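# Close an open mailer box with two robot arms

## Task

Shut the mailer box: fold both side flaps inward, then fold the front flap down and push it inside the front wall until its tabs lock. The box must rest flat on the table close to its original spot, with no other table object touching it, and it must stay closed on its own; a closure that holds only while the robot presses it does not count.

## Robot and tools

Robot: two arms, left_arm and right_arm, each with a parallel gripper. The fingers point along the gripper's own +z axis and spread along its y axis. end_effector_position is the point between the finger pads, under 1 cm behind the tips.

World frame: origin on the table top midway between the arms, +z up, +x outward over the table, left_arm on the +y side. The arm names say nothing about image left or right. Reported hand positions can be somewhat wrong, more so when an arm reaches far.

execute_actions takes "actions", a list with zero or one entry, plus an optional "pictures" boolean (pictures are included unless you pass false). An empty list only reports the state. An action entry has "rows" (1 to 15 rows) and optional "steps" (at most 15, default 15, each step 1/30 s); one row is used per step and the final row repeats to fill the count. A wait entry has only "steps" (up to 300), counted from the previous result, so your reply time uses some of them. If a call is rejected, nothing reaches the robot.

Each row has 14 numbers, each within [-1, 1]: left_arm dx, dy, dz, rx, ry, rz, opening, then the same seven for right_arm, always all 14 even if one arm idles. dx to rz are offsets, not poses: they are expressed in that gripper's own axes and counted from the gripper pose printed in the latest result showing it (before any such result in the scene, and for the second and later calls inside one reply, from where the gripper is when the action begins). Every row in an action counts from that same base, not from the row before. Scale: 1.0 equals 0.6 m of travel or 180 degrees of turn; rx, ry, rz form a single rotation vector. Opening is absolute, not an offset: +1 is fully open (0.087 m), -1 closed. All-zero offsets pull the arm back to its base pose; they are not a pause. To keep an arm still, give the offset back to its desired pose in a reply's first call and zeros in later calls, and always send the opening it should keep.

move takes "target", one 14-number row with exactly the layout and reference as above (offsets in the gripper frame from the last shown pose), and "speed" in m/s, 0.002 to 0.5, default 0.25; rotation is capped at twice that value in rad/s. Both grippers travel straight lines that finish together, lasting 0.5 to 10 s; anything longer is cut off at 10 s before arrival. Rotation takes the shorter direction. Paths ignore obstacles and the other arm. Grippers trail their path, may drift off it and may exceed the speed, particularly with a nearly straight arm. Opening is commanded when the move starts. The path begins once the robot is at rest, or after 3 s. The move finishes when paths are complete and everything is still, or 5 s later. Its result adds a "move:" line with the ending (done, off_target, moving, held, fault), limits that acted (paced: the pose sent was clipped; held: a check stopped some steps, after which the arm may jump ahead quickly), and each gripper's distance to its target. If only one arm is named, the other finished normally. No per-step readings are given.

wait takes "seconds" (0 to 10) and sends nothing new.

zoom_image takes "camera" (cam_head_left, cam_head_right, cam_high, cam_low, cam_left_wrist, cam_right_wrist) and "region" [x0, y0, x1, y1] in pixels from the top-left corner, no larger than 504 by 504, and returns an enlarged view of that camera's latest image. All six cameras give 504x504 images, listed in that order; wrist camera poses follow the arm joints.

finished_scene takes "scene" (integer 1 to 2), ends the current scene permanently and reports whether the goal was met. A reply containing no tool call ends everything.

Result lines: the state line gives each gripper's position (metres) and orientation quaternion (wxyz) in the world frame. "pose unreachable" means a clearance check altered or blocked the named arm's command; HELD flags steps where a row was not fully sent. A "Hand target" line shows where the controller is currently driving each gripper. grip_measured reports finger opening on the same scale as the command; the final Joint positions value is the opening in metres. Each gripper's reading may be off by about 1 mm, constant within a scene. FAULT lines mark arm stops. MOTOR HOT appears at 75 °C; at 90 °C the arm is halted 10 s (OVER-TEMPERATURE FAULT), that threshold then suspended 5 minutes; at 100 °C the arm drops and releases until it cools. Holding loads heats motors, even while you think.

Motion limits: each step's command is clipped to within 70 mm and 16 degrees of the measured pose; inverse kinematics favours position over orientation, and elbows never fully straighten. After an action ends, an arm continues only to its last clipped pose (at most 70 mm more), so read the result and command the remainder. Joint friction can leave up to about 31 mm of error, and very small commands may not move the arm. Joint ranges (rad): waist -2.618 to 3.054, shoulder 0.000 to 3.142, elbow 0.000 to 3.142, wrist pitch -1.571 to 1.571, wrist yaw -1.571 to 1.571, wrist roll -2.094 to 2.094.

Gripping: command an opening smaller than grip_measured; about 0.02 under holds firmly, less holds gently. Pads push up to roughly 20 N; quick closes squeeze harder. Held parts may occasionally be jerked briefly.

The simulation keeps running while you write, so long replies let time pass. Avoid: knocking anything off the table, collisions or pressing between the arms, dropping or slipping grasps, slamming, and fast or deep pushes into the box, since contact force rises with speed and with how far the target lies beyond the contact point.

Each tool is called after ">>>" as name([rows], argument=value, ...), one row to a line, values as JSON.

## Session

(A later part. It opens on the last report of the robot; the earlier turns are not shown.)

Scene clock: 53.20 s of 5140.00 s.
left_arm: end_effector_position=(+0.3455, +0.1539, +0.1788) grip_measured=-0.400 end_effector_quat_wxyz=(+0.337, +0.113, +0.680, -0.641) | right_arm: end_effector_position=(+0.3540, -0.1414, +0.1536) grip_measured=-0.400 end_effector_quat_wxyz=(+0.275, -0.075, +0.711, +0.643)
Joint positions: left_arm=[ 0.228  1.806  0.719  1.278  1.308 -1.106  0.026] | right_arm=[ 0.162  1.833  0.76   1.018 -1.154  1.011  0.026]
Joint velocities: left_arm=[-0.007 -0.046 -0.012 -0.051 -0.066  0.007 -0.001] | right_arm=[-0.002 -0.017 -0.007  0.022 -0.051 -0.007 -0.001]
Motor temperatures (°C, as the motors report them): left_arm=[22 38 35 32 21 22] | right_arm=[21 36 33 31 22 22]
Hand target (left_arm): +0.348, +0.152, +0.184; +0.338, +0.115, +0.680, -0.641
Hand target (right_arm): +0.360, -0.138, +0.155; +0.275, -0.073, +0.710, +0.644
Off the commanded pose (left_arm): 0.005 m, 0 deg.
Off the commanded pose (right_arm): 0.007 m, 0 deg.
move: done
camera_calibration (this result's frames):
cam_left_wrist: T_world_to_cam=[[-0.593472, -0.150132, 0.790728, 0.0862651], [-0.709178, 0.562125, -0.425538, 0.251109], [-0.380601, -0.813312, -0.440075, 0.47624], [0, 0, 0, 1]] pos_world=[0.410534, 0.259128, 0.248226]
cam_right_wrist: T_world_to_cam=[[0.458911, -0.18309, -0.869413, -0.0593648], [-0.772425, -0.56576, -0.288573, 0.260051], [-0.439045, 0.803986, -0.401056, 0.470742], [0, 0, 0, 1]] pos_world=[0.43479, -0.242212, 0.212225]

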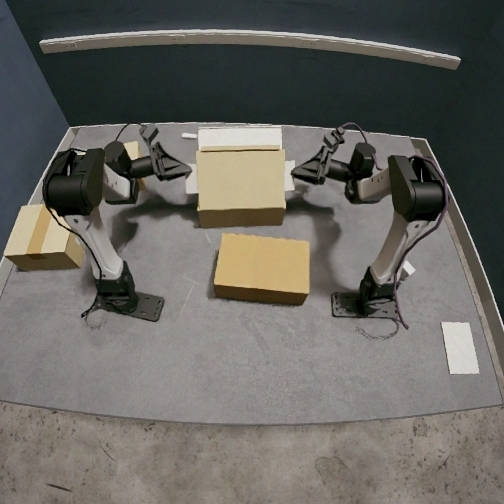

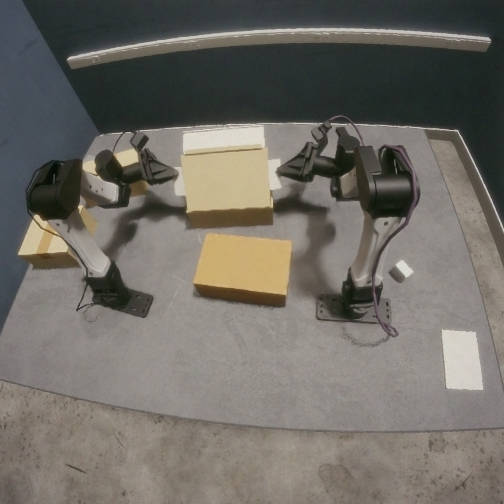

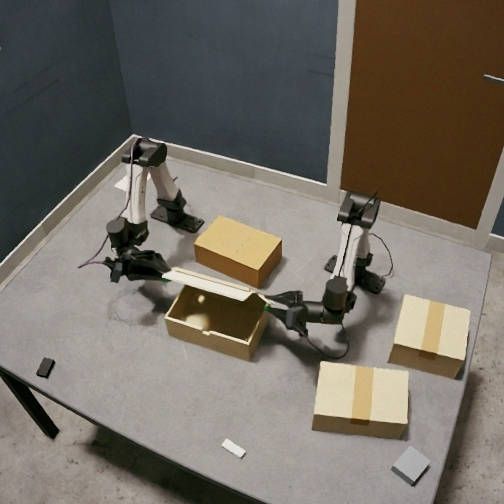

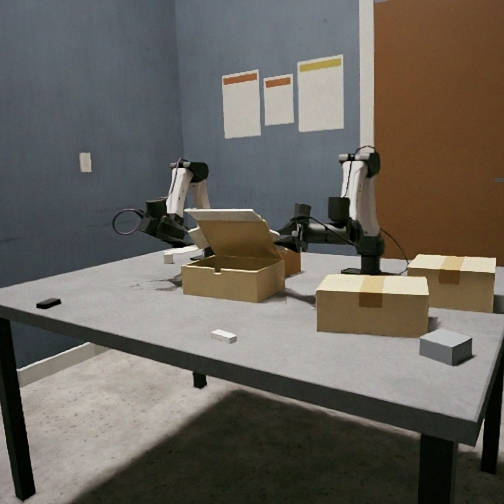

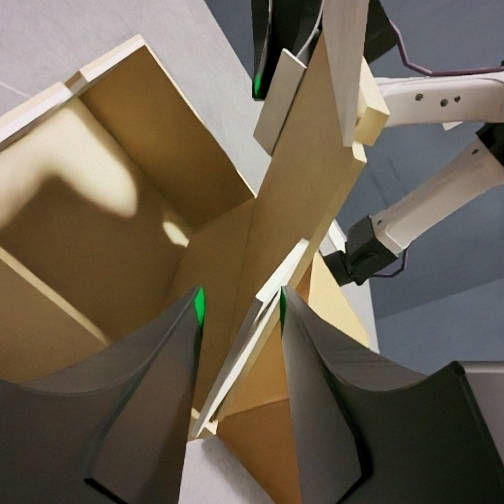

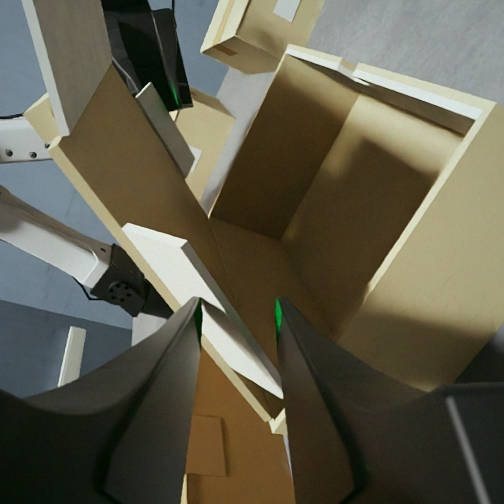

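>>> move(target=[0,0,0.0,0,0,0,-0.4, 0,-0.05,0.03,0,0,0,0.1], speed=0.05)

>>> move(target=[0,0,0.0,0,0,0,-0.4, 0.02,0,0.08,0,0,0,0.1], speed=0.05)

Scene clock: 61.43 s of 5140.00 s.
left_arm: end_effector_position=(+0.3457, +0.1539, +0.1800) grip_measured=-0.400 end_effector_quat_wxyz=(+0.339, +0.114, +0.680, -0.640) | right_arm: end_effector_position=(+0.3675, -0.1333, +0.1267) grip_measured=+0.100 end_effector_quat_wxyz=(+0.268, -0.070, +0.715, +0.642)
Joint positions: left_arm=[ 0.228  1.801  0.719  1.273  1.305 -1.102  0.026] | right_arm=[ 0.181  1.959  0.801  1.084 -1.136  1.011  0.048]
Joint velocities: left_arm=[ 0.002 -0.002  0.007  0.051 -0.066 -0.066 -0.001] | right_arm=[ 0.027 -0.012  0.002 -0.022 -0.007 -0.007 -0.   ]
Motor temperatures (°C, as the motors report them): left_arm=[22 39 36 31 21 22] | right_arm=[21 36 33 31 22 22]
Hand target (left_arm): +0.346, +0.154, +0.179; +0.337, +0.113, +0.680, -0.641
Hand target (right_arm): +0.373, -0.129, +0.127; +0.275, -0.075, +0.711, +0.643
Off the commanded pose (left_arm): 0.001 m, 0 deg.
Off the commanded pose (right_arm): 0.007 m, 1 deg.
After step 90, 4.27 s passed at rest.
move: done
camera_calibration (this result's frames):
cam_left_wrist: T_world_to_cam=[[-0.596209, -0.152455, 0.788221, 0.0872249], [-0.709055, 0.560464, -0.427925, 0.252363], [-0.37653, -0.814025, -0.442253, 0.475976], [0, 0, 0, 1]] pos_world=[0.410163, 0.259314, 0.249742]
cam_right_wrist: T_world_to_cam=[[0.44233, -0.185881, -0.877378, -0.0807031], [-0.777338, -0.567391, -0.271688, 0.266751], [-0.447315, 0.802194, -0.395466, 0.46145], [0, 0, 0, 1]] pos_world=[0.449467, -0.233822, 0.184154]

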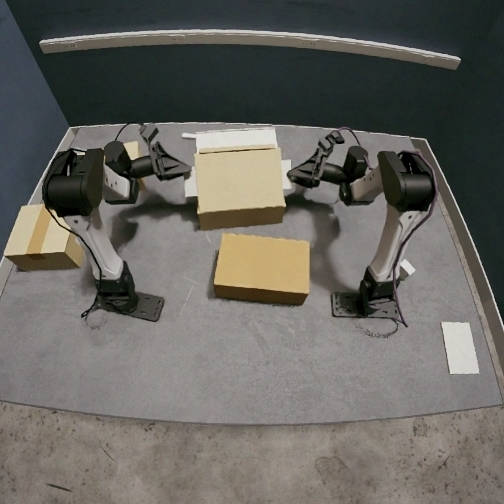

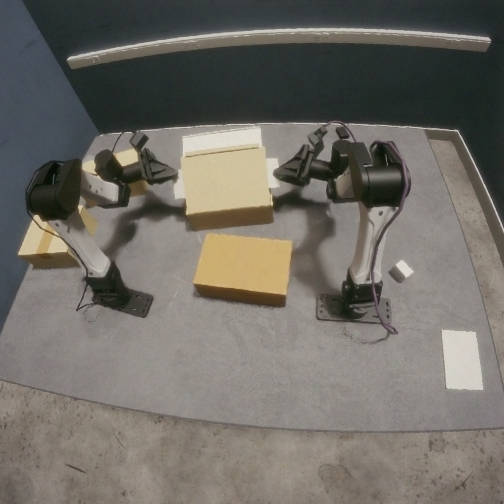

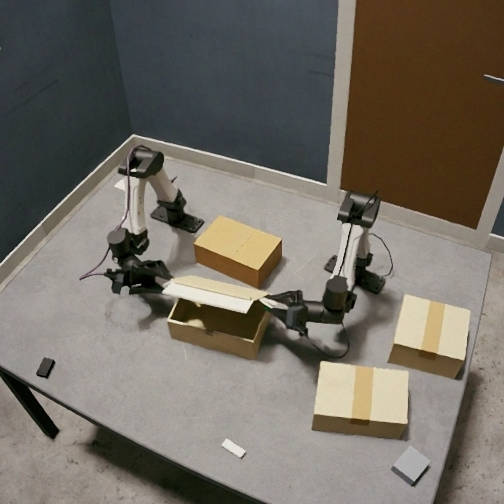

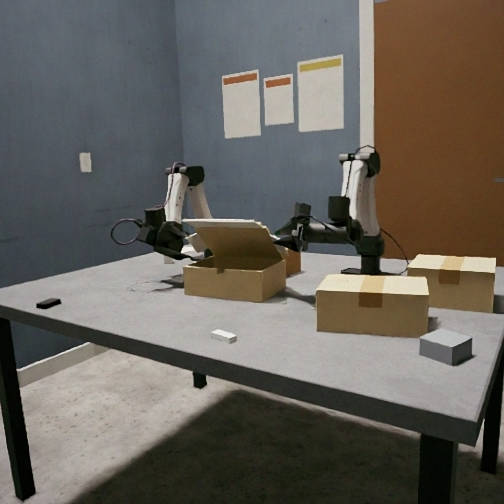

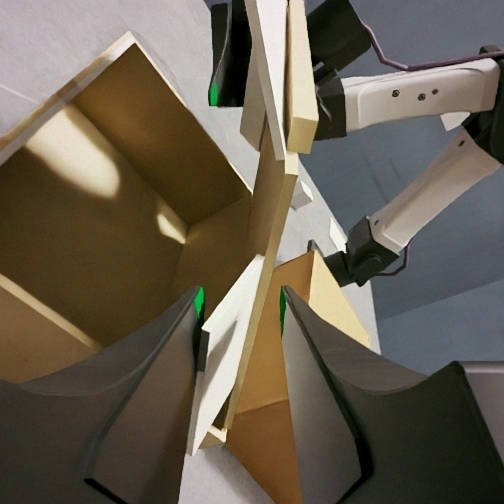

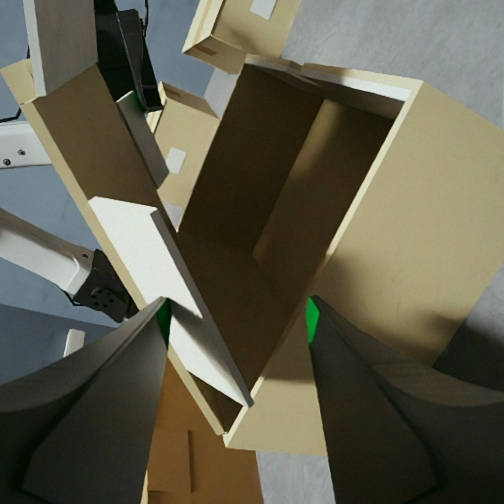

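Scene clock: 62.73 s of 5140.00 s.
left_arm: end_effector_position=(+0.3457, +0.1539, +0.1800) grip_measured=-0.400 end_effector_quat_wxyz=(+0.339, +0.114, +0.680, -0.640) | right_arm: end_effector_position=(+0.3662, -0.0894, +0.1187) grip_measured=+0.100 end_effector_quat_wxyz=(+0.263, -0.069, +0.718, +0.640)
Joint positions: left_arm=[ 0.228  1.801  0.719  1.273  1.305 -1.102  0.026] | right_arm=[ 0.304  2.003  0.834  1.089 -1.017  1.019  0.048]
Joint velocities: left_arm=[-0.007 -0.022 -0.007 -0.007 -0.037 -0.066 -0.   ] | right_arm=[-0.007  0.007  0.007 -0.066  0.022 -0.007 -0.   ]
Motor temperatures (°C, as the motors report them): left_arm=[22 39 36 31 21 22] | right_arm=[21 36 34 31 22 22]
Hand target (left_arm): +0.346, +0.154, +0.180; +0.339, +0.114, +0.680, -0.640
Hand target (right_arm): +0.372, -0.085, +0.120; +0.268, -0.070, +0.715, +0.642
Off the commanded pose (left_arm): 0.000 m, 0 deg.
Off the commanded pose (right_arm): 0.007 m, 1 deg.
move: done
camera_calibration (this result's frames):
cam_left_wrist: T_world_to_cam=[[-0.596209, -0.152455, 0.788221, 0.0872249], [-0.709055, 0.560464, -0.427925, 0.252363], [-0.37653, -0.814025, -0.442253, 0.475976], [0, 0, 0, 1]] pos_world=[0.410163, 0.259314, 0.249742]
cam_right_wrist: T_world_to_cam=[[0.43436, -0.190886, -0.880281, -0.0762376], [-0.777548, -0.5728, -0.259459, 0.286641], [-0.454698, 0.797159, -0.397225, 0.424927], [0, 0, 0, 1]] pos_world=[0.449205, -0.189099, 0.176053]

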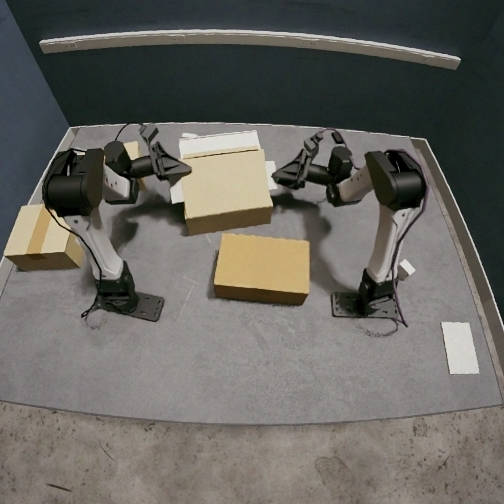

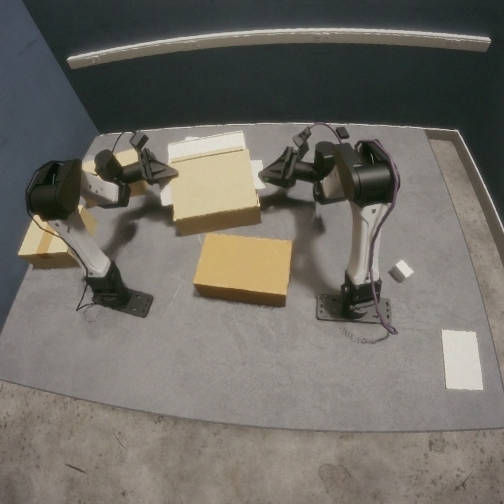

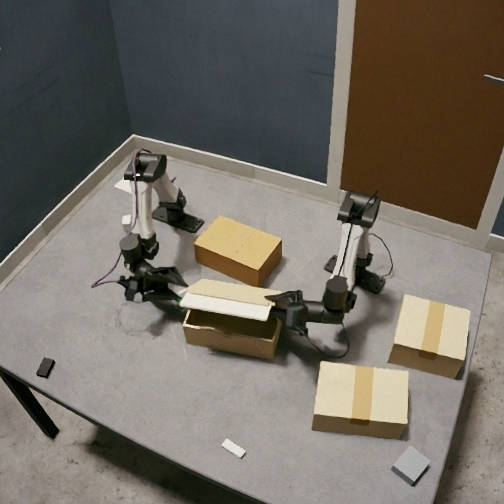

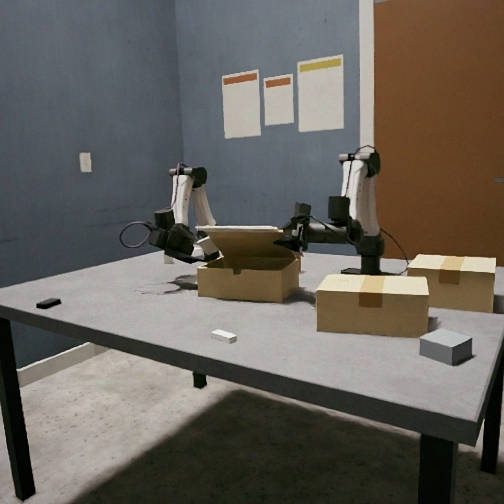

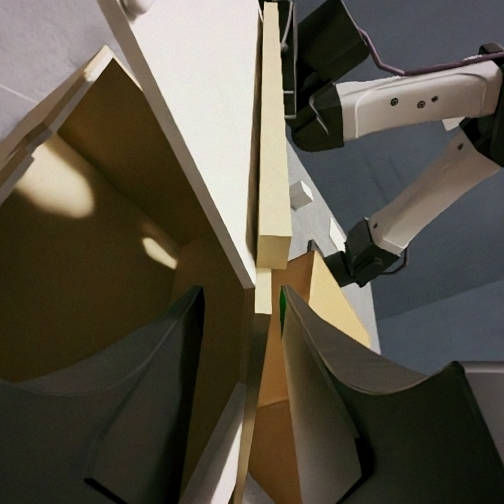

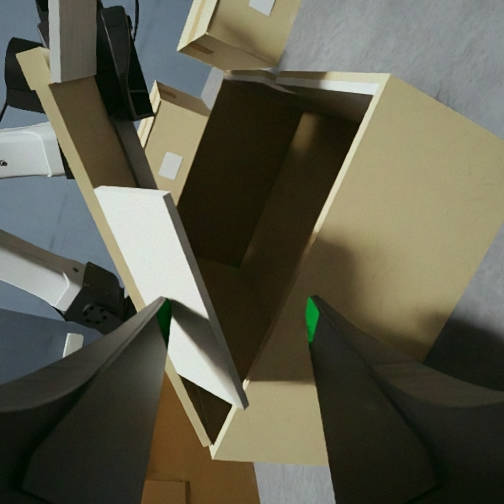

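>>> move(target=[0,0,0.0,0,0,0,-1, 0,0.02,-0.14,0,0,0,-1], speed=0.08)

>>> move(target=[0,-0.06,0.08,0,0,0.08,-1, 0,0,0,0,0,0,-1], speed=0.05)

Scene clock: 66.30 s of 5140.00 s.
left_arm: end_effector_position=(+0.3328, +0.1303, +0.1799) grip_measured=-0.934 end_effector_quat_wxyz=(+0.312, +0.136, +0.676, -0.653) | right_arm: end_effector_position=(+0.3266, -0.1360, +0.1380) grip_measured=-0.948 end_effector_quat_wxyz=(+0.248, -0.105, +0.707, +0.654)
Joint positions: left_arm=[ 0.159  1.801  0.719  1.272  1.311 -1.11   0.003] | right_arm=[ 0.181  1.853  0.693  1.1   -1.22   1.006  0.002]
Joint velocities: left_arm=[-0.012  0.002 -0.007 -0.022  0.007 -0.11  -0.   ] | right_arm=[-0.012  0.002 -0.007 -0.095 -0.022 -0.007  0.   ]
Motor temperatures (°C, as the motors report them): left_arm=[22 39 36 32 21 22] | right_arm=[21 36 34 31 22 22]
Hand target (left_arm): +0.345, +0.153, +0.180; +0.339, +0.114, +0.680, -0.640
Hand target (right_arm): +0.335, -0.164, +0.132; +0.263, -0.068, +0.717, +0.642
Off the commanded pose (left_arm): 0.027 m, 4 deg.
Off the commanded pose (right_arm): 0.034 m, 5 deg.
move: off_target (left_arm, right_arm)
camera_calibration (this result's frames):
cam_left_wrist: T_world_to_cam=[[-0.598931, -0.106581, 0.793677, 0.0698442], [-0.668807, 0.611669, -0.422561, 0.235351], [-0.440431, -0.783902, -0.437629, 0.468376], [0, 0, 0, 1]] pos_world=[0.405523, 0.230648, 0.248991]
cam_right_wrist: T_world_to_cam=[[0.472483, -0.142187, -0.869795, -0.0581666], [-0.721883, -0.628606, -0.289377, 0.212474], [-0.505613, 0.764616, -0.399648, 0.464285], [0, 0, 0, 1]] pos_world=[0.415612, -0.229708, 0.196442]

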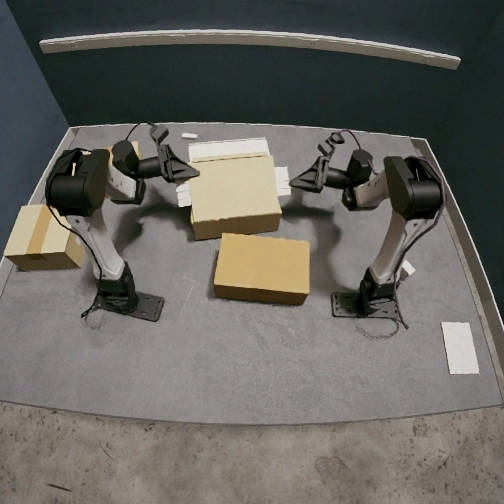

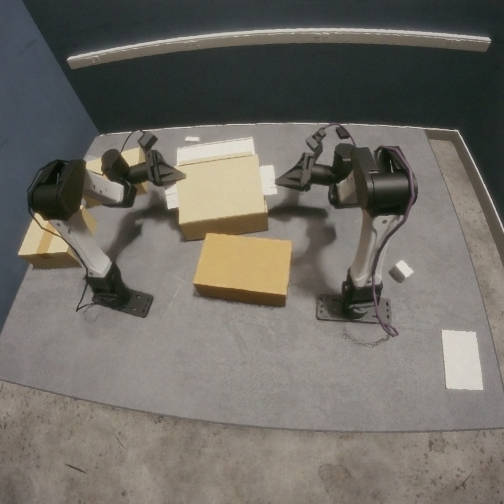

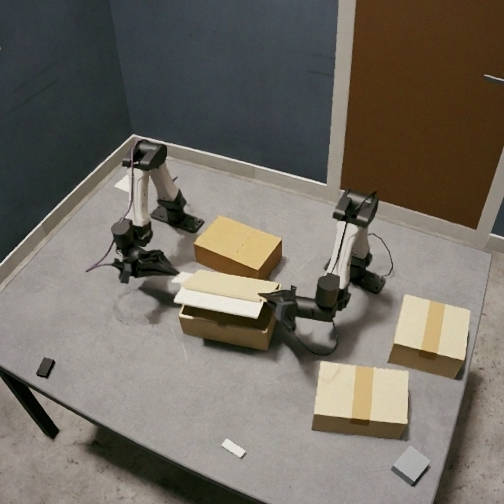

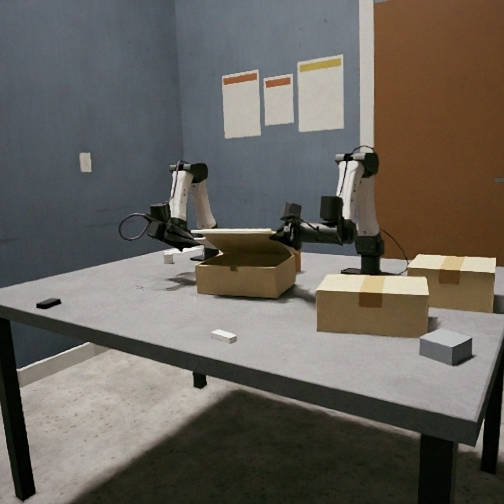

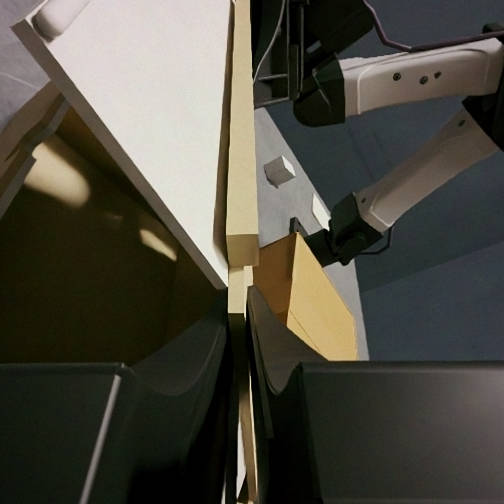

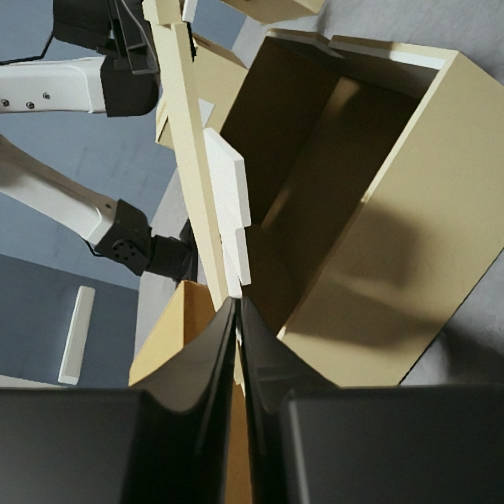

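Scene clock: 69.23 s of 5140.00 s.
left_arm: end_effector_position=(+0.3187, +0.0845, +0.2127) grip_measured=-0.936 end_effector_quat_wxyz=(+0.389, +0.227, +0.647, -0.615) | right_arm: end_effector_position=(+0.3374, -0.1433, +0.1367) grip_measured=-0.985 end_effector_quat_wxyz=(+0.270, -0.091, +0.710, +0.644)
Joint positions: left_arm=[ 0.005  1.623  0.728  1.05   1.177 -0.813  0.003] | right_arm=[ 0.16   1.853  0.693  1.096 -1.187  0.988  0.001]
Joint velocities: left_arm=[-0.007  0.027  0.017 -0.037 -0.007 -0.007  0.   ] | right_arm=[-0.002 -0.012 -0.012  0.095  0.022 -0.081 -0.001]
Motor temperatures (°C, as the motors report them): left_arm=[22 40 36 31 21 22] | right_arm=[21 36 33 31 22 22]
Hand target (left_arm): +0.324, +0.080, +0.213; +0.392, +0.219, +0.652, -0.611
Hand target (right_arm): +0.327, -0.136, +0.138; +0.248, -0.105, +0.707, +0.654
Off the commanded pose (left_arm): 0.007 m, 1 deg.
Off the commanded pose (right_arm): 0.013 m, 3 deg.
move: off_target (right_arm)
camera_calibration (this result's frames):
cam_left_wrist: T_world_to_cam=[[-0.777551, -0.138277, 0.613428, 0.128533], [-0.543182, 0.63918, -0.544428, 0.251389], [-0.316809, -0.756524, -0.572105, 0.427502], [0, 0, 0, 1]] pos_world=[0.371928, 0.180505, 0.302593]
cam_right_wrist: T_world_to_cam=[[0.476676, -0.173471, -0.861793, -0.0724449], [-0.750358, -0.591019, -0.296073, 0.23119], [-0.457976, 0.787785, -0.41189, 0.463727], [0, 0, 0, 1]] pos_world=[0.420384, -0.241247, 0.197021]

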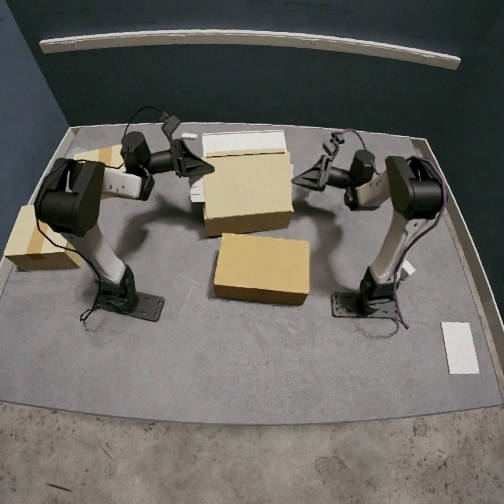

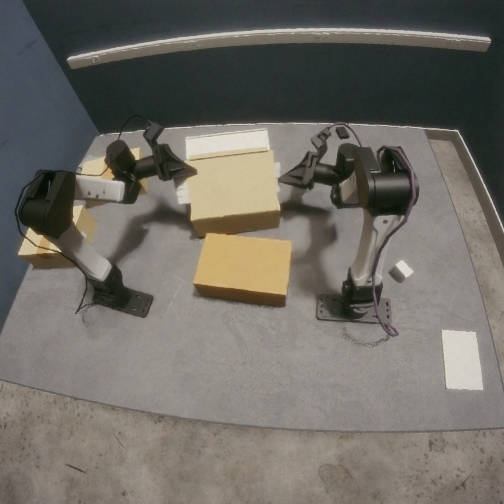

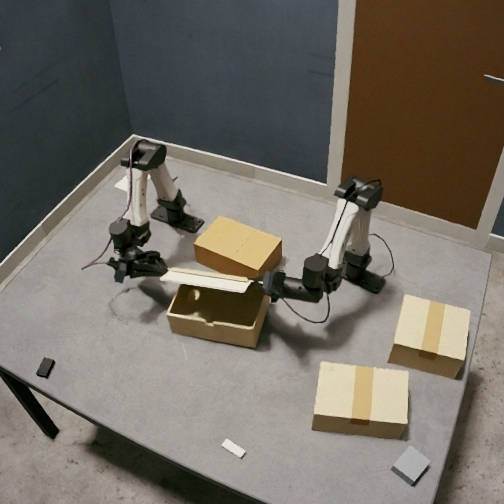

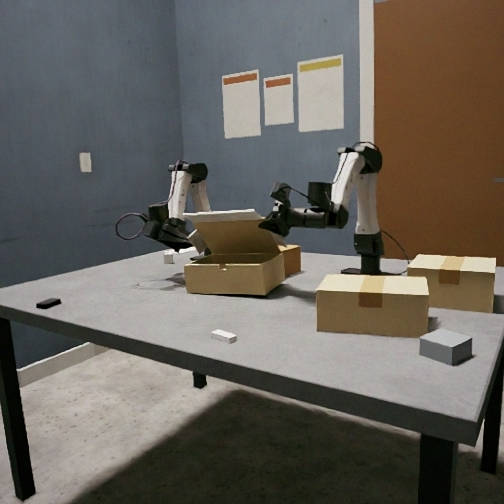

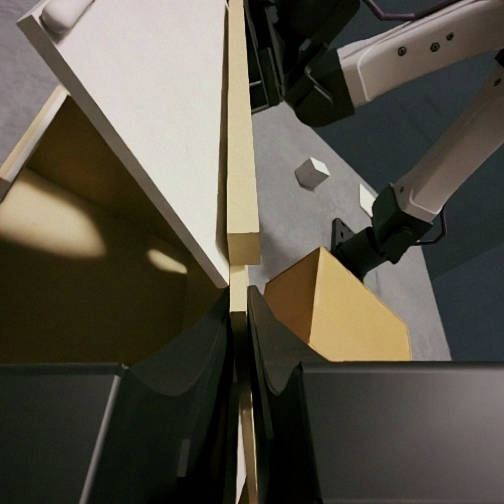

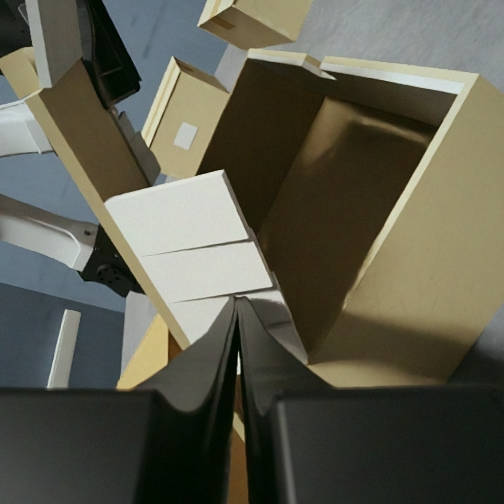

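Luckily the flap is ~90° now. Push further in to set it.

>>> move(target=[0,0,0.01,0,0,0,-1, 0,0,0.1,0,0,0,-1], speed=0.05)

Scene clock: 72.17 s of 5140.00 s.
left_arm: end_effector_position=(+0.3196, +0.0834, +0.2129) grip_measured=-0.936 end_effector_quat_wxyz=(+0.391, +0.224, +0.648, -0.614) | right_arm: end_effector_position=(+0.3518, -0.0929, +0.1331) grip_measured=-0.985 end_effector_quat_wxyz=(+0.276, -0.090, +0.712, +0.640)
Joint positions: left_arm=[ 0.002  1.623  0.728  1.049  1.167 -0.812  0.003] | right_arm=[ 0.304  1.923  0.782  1.086 -1.029  0.989  0.001]
Joint velocities: left_arm=[ 0.002 -0.017 -0.022 -0.022  0.051  0.022 -0.001] | right_arm=[-0.012  0.002 -0.012 -0.022 -0.022 -0.037  0.   ]
Motor temperatures (°C, as the motors report them): left_arm=[22 40 36 31 21 22] | right_arm=[21 36 34 31 22 22]
Hand target (left_arm): +0.320, +0.079, +0.213; +0.389, +0.227, +0.647, -0.615
Hand target (right_arm): +0.354, -0.086, +0.135; +0.270, -0.092, +0.710, +0.644
Off the commanded pose (left_arm): 0.005 m, 0 deg.
Off the commanded pose (right_arm): 0.008 m, 1 deg.
move: done
camera_calibration (this result's frames):
cam_left_wrist: T_world_to_cam=[[-0.776552, -0.142115, 0.613817, 0.128855], [-0.54715, 0.635166, -0.545152, 0.254437], [-0.312401, -0.759188, -0.570998, 0.42565], [0, 0, 0, 1]] pos_world=[0.372251, 0.179851, 0.302659]
cam_right_wrist: T_world_to_cam=[[0.480975, -0.1861, -0.856755, -0.0770213], [-0.755759, -0.583337, -0.297568, 0.27358], [-0.444399, 0.790623, -0.421217, 0.425891], [0, 0, 0, 1]] pos_world=[0.433072, -0.191464, 0.194813]

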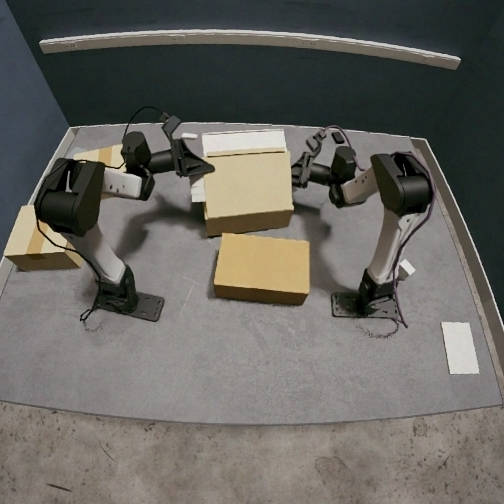

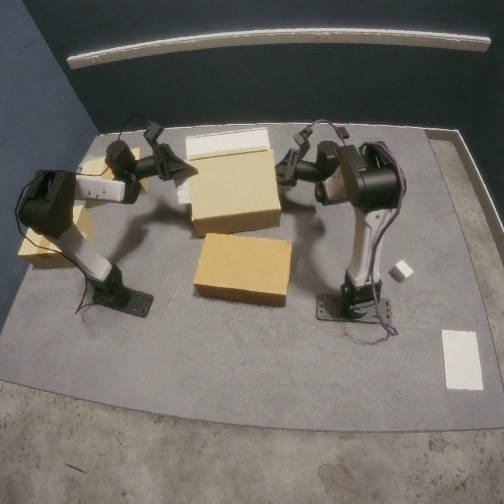

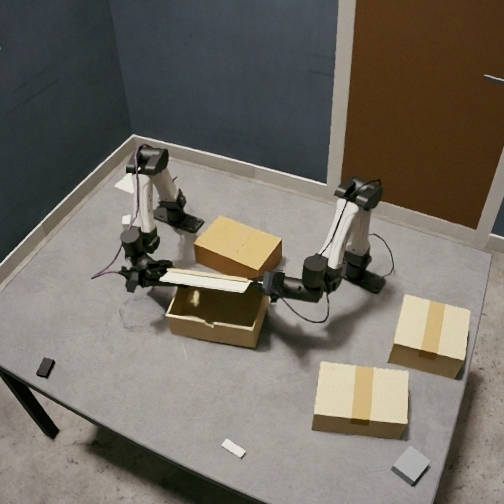

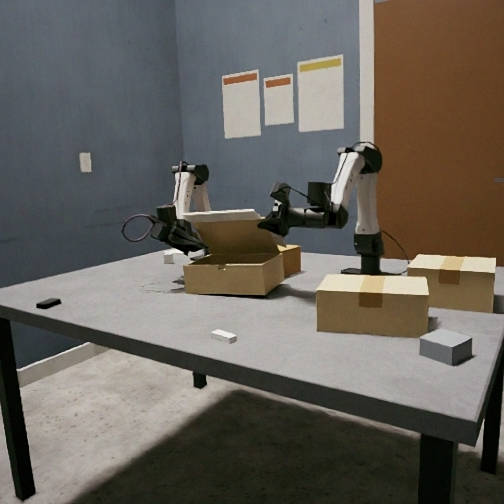

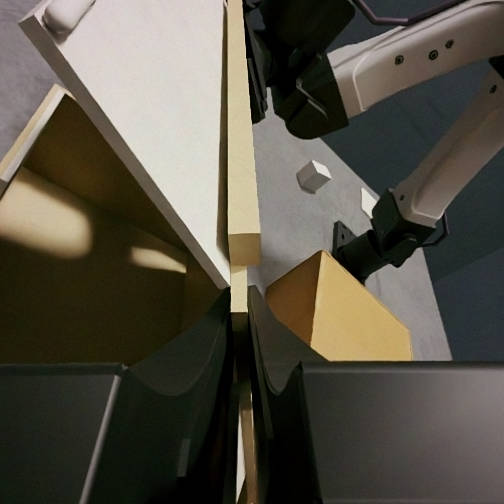

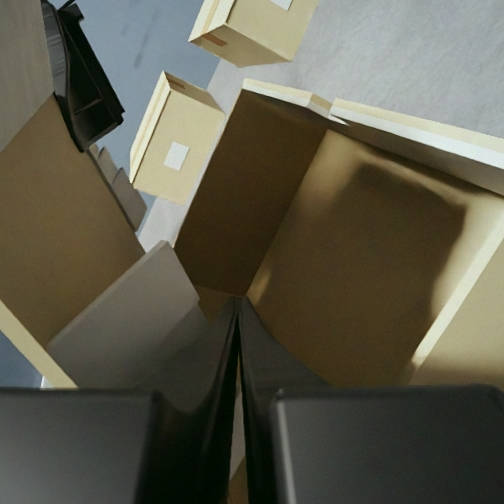

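>>> move(target=[0,0,0,0,0,0,-1, 0,0,-0.16,0,0,0,-1], speed=0.1)

>>> move(target=[0,0,0,0,0,0,-1, -0.09,0.08,0,0,0,-0.12,-0.2], speed=0.1)

Scene clock: 76.73 s of 5140.00 s.
left_arm: end_effector_position=(+0.3197, +0.0834, +0.2131) grip_measured=-0.936 end_effector_quat_wxyz=(+0.392, +0.225, +0.647, -0.614) | right_arm: end_effector_position=(+0.3304, -0.1822, +0.1340) grip_measured=-0.985 end_effector_quat_wxyz=(+0.276, -0.086, +0.711, +0.641)
Joint positions: left_arm=[ 0.002  1.623  0.728  1.051  1.166 -0.812  0.003] | right_arm=[ 0.039  1.82   0.643  1.086 -1.29   0.956  0.001]
Joint velocities: left_arm=[-0.002 -0.012 -0.017 -0.022 -0.007  0.022 -0.   ] | right_arm=[ 0.017 -0.012 -0.002  0.051 -0.081  0.022  0.001]
Motor temperatures (°C, as the motors report them): left_arm=[22 39 36 32 21 22] | right_arm=[21 37 34 31 22 22]
Hand target (left_arm): +0.320, +0.083, +0.213; +0.391, +0.224, +0.648, -0.614
Hand target (right_arm): +0.324, -0.184, +0.136; +0.276, -0.090, +0.710, +0.641
Off the commanded pose (left_arm): 0.000 m, 0 deg.
Off the commanded pose (right_arm): 0.006 m, 1 deg.
After step 90, 0.13 s passed at rest.
move: done
camera_calibration (this result's frames):
cam_left_wrist: T_world_to_cam=[[-0.777645, -0.142178, 0.612416, 0.129431], [-0.546368, 0.634756, -0.546413, 0.254665], [-0.311047, -0.75952, -0.571297, 0.425471], [0, 0, 0, 1]] pos_world=[0.372134, 0.179906, 0.302957]
cam_right_wrist: T_world_to_cam=[[0.475174, -0.18361, -0.860522, -0.079712], [-0.760013, -0.578462, -0.296247, 0.207736], [-0.443385, 0.794776, -0.414416, 0.48686], [0, 0, 0, 1]] pos_world=[0.411626, -0.281414, 0.19471]

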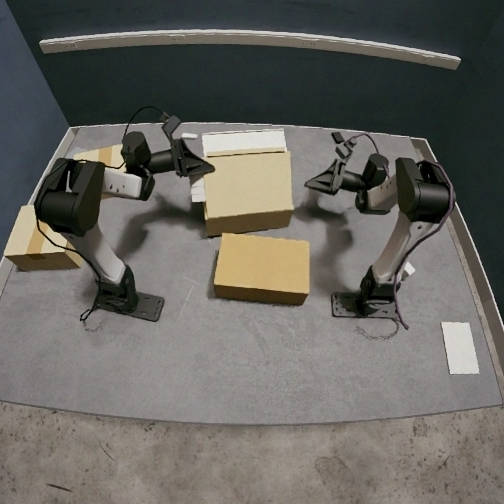

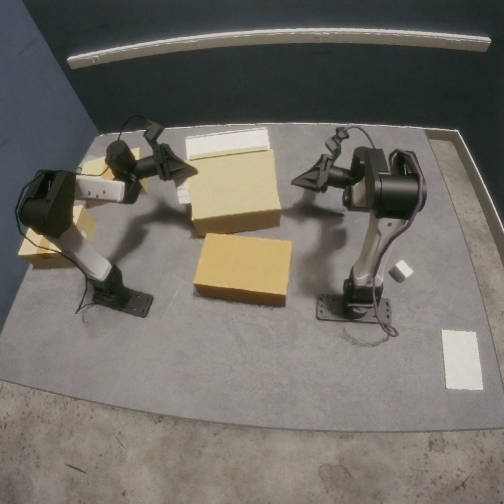

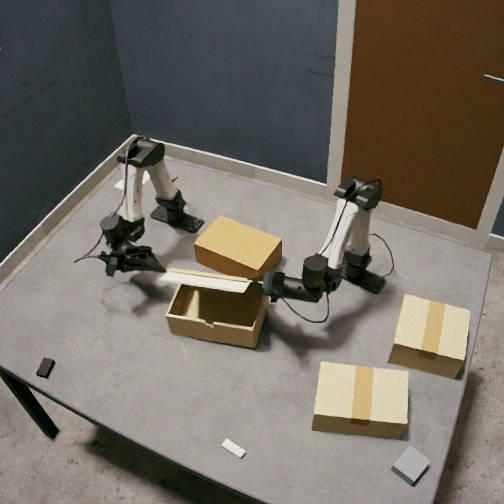

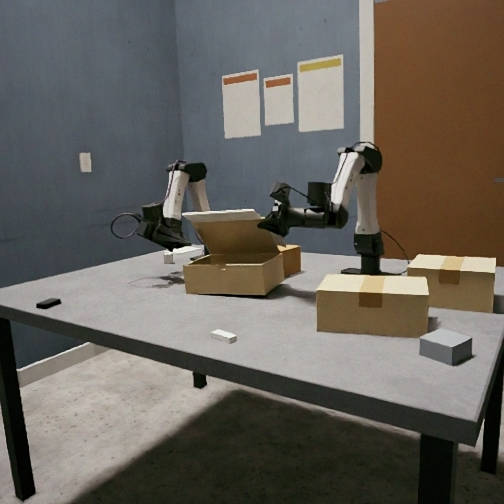

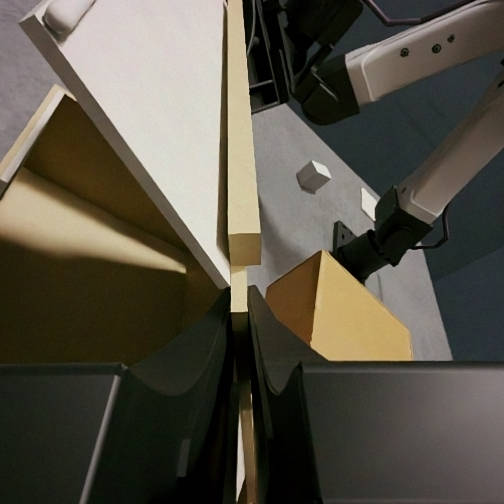

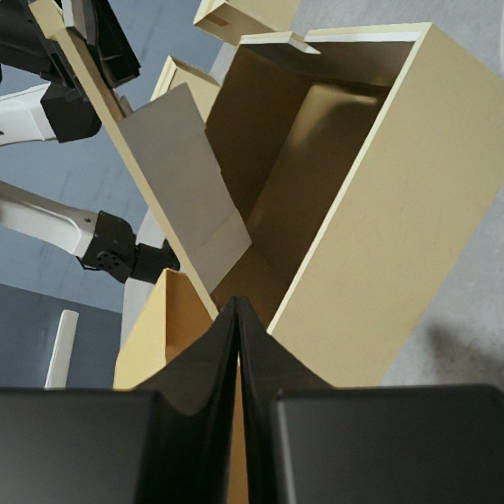

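Scene clock: 78.93 s of 5140.00 s.
left_arm: end_effector_position=(+0.3197, +0.0834, +0.2131) grip_measured=-0.936 end_effector_quat_wxyz=(+0.392, +0.225, +0.647, -0.614) | right_arm: end_effector_position=(+0.3509, -0.1852, +0.1898) grip_measured=-0.200 end_effector_quat_wxyz=(+0.379, -0.206, +0.688, +0.584)
Joint positions: left_arm=[ 0.002  1.623  0.728  1.051  1.166 -0.812  0.003] | right_arm=[ 0.039  1.639  0.802  0.728 -1.29   0.599  0.035]
Joint velocities: left_arm=[ 0.002 -0.017  0.027  0.022 -0.022 -0.007 -0.   ] | right_arm=[-0.007 -0.012 -0.007 -0.081 -0.022 -0.051 -0.001]
Motor temperatures (°C, as the motors report them): left_arm=[22 39 36 32 21 22] | right_arm=[21 37 34 31 22 22]
Hand target (left_arm): +0.320, +0.083, +0.213; +0.392, +0.225, +0.647, -0.614
Hand target (right_arm): +0.353, -0.187, +0.202; +0.392, -0.217, +0.682, +0.578
Off the commanded pose (left_arm): 0.000 m, 0 deg.
Off the commanded pose (right_arm): 0.013 m, 2 deg.
move: off_target (right_arm)
camera_calibration (this result's frames):
cam_left_wrist: T_world_to_cam=[[-0.777645, -0.142178, 0.612416, 0.129431], [-0.546368, 0.634756, -0.546413, 0.254665], [-0.311047, -0.75952, -0.571297, 0.425471], [0, 0, 0, 1]] pos_world=[0.372134, 0.179906, 0.302957]
cam_right_wrist: T_world_to_cam=[[0.723506, -0.253977, -0.641899, -0.183679], [-0.629622, -0.624047, -0.462754, 0.215475], [-0.283046, 0.738959, -0.611412, 0.492285], [0, 0, 0, 1]] pos_world=[0.4079, -0.275962, 0.282797]

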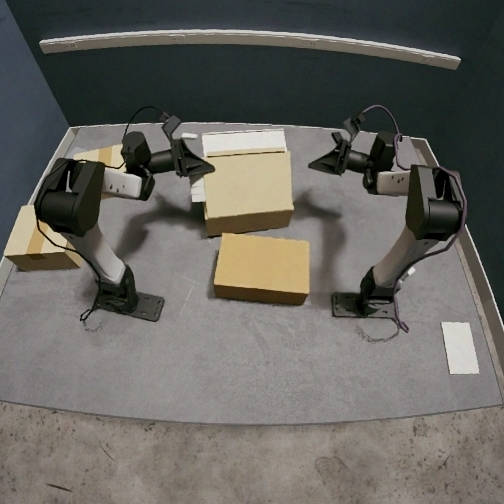

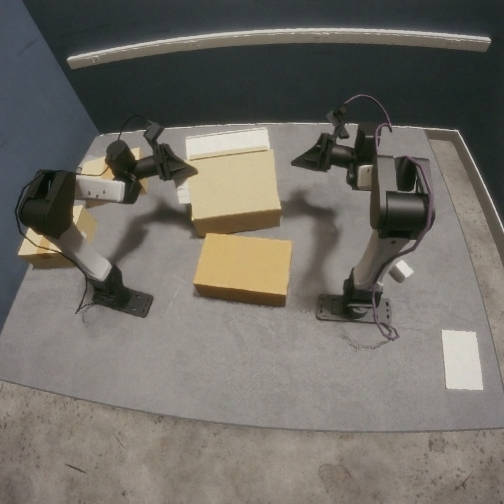

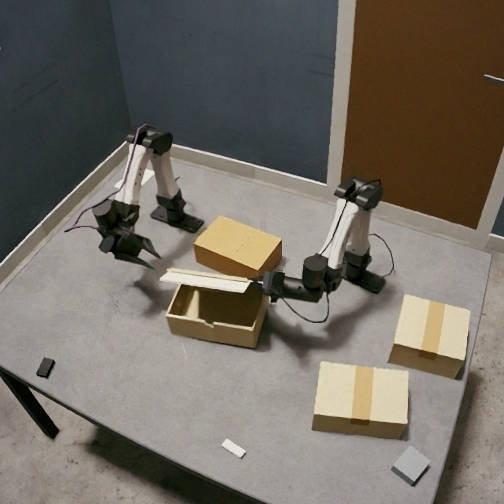

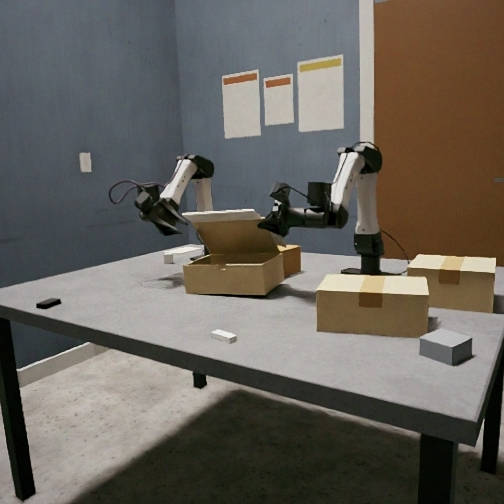

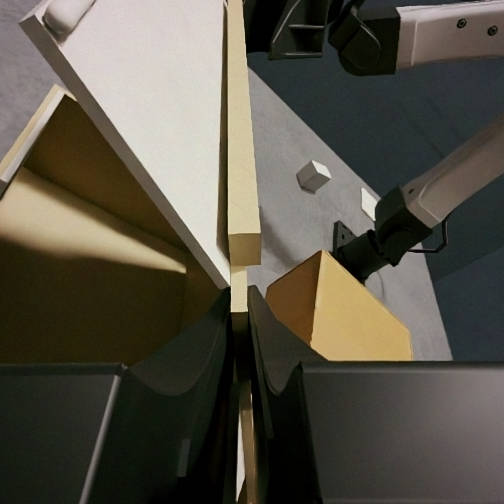

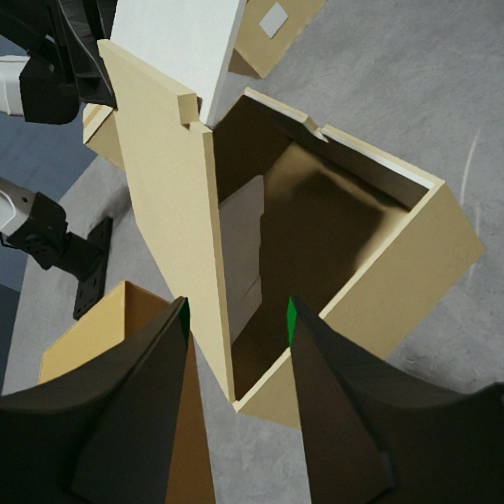

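>>> move(target=[0,0,0,0,0,0,-1, -0.03,0.035,0.095,-0.1,0,0,-0.2], speed=0.06)

Scene clock: 84.50 s of 5140.00 s.
left_arm: end_effector_position=(+0.3197, +0.0834, +0.2131) grip_measured=-0.936 end_effector_quat_wxyz=(+0.392, +0.225, +0.647, -0.614) | right_arm: end_effector_position=(+0.3624, -0.1323, +0.2142) grip_measured=-0.200 end_effector_quat_wxyz=(+0.342, -0.254, +0.611, +0.668)
Joint positions: left_arm=[ 0.002  1.623  0.728  1.051  1.166 -0.812  0.003] | right_arm=[ 0.17   1.972  0.982  1.547 -1.331  1.247  0.035]
Joint velocities: left_arm=[ 0.012 -0.007  0.007  0.022  0.022  0.022  0.   ] | right_arm=[-0.017 -0.007  0.002 -0.022 -0.007 -0.007 -0.001]
Motor temperatures (°C, as the motors report them): left_arm=[22 39 36 32 21 22] | right_arm=[21 37 34 31 22 22]
Hand target (left_arm): +0.320, +0.083, +0.213; +0.392, +0.225, +0.647, -0.614
Hand target (right_arm): +0.364, -0.129, +0.216; +0.343, -0.262, +0.606, +0.668
Off the commanded pose (left_arm): 0.000 m, 0 deg.
Off the commanded pose (right_arm): 0.004 m, 3 deg.
joint sent to its limit (right arm) — the command would take joint 4 (wrist pitch) past its upper limit, so that joint was sent only as far as its limit.
move: off_target (right_arm)
camera_calibration (this result's frames):
cam_left_wrist: T_world_to_cam=[[-0.777645, -0.142178, 0.612416, 0.129431], [-0.546368, 0.634756, -0.546413, 0.254665], [-0.311047, -0.75952, -0.571297, 0.425471], [0, 0, 0, 1]] pos_world=[0.372134, 0.179906, 0.302957]
cam_right_wrist: T_world_to_cam=[[0.769083, -0.000704448, -0.639149, -0.146428], [-0.481456, -0.658342, -0.578606, 0.23358], [-0.420371, 0.752718, -0.506659, 0.500542], [0, 0, 0, 1]] pos_world=[0.435487, -0.223094, 0.295166]

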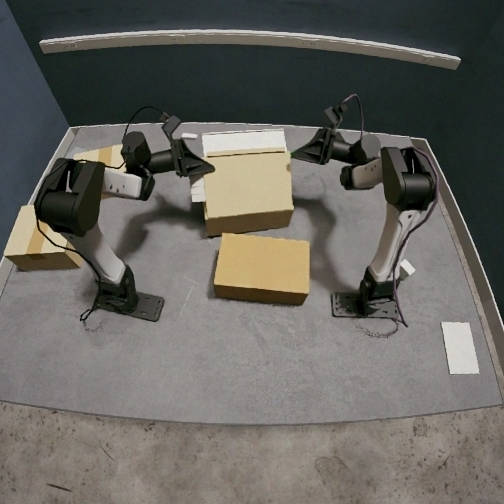

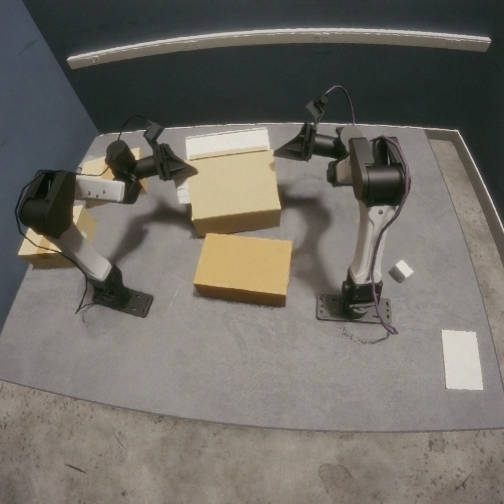

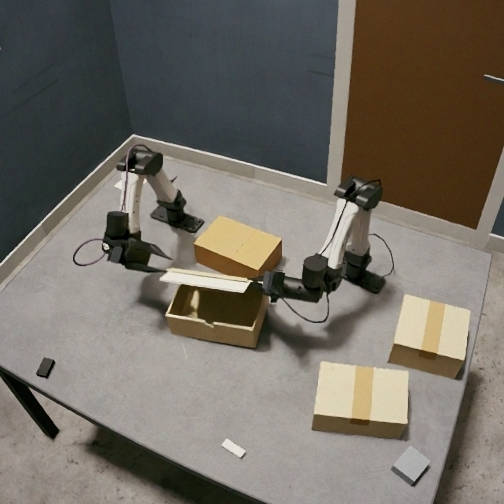

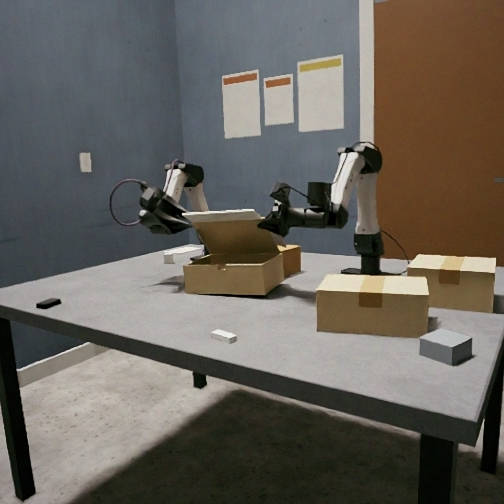

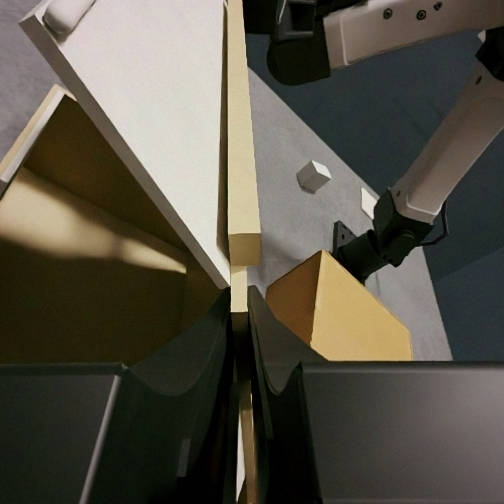

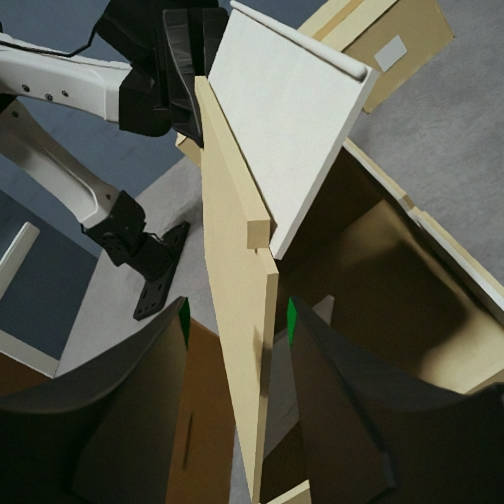

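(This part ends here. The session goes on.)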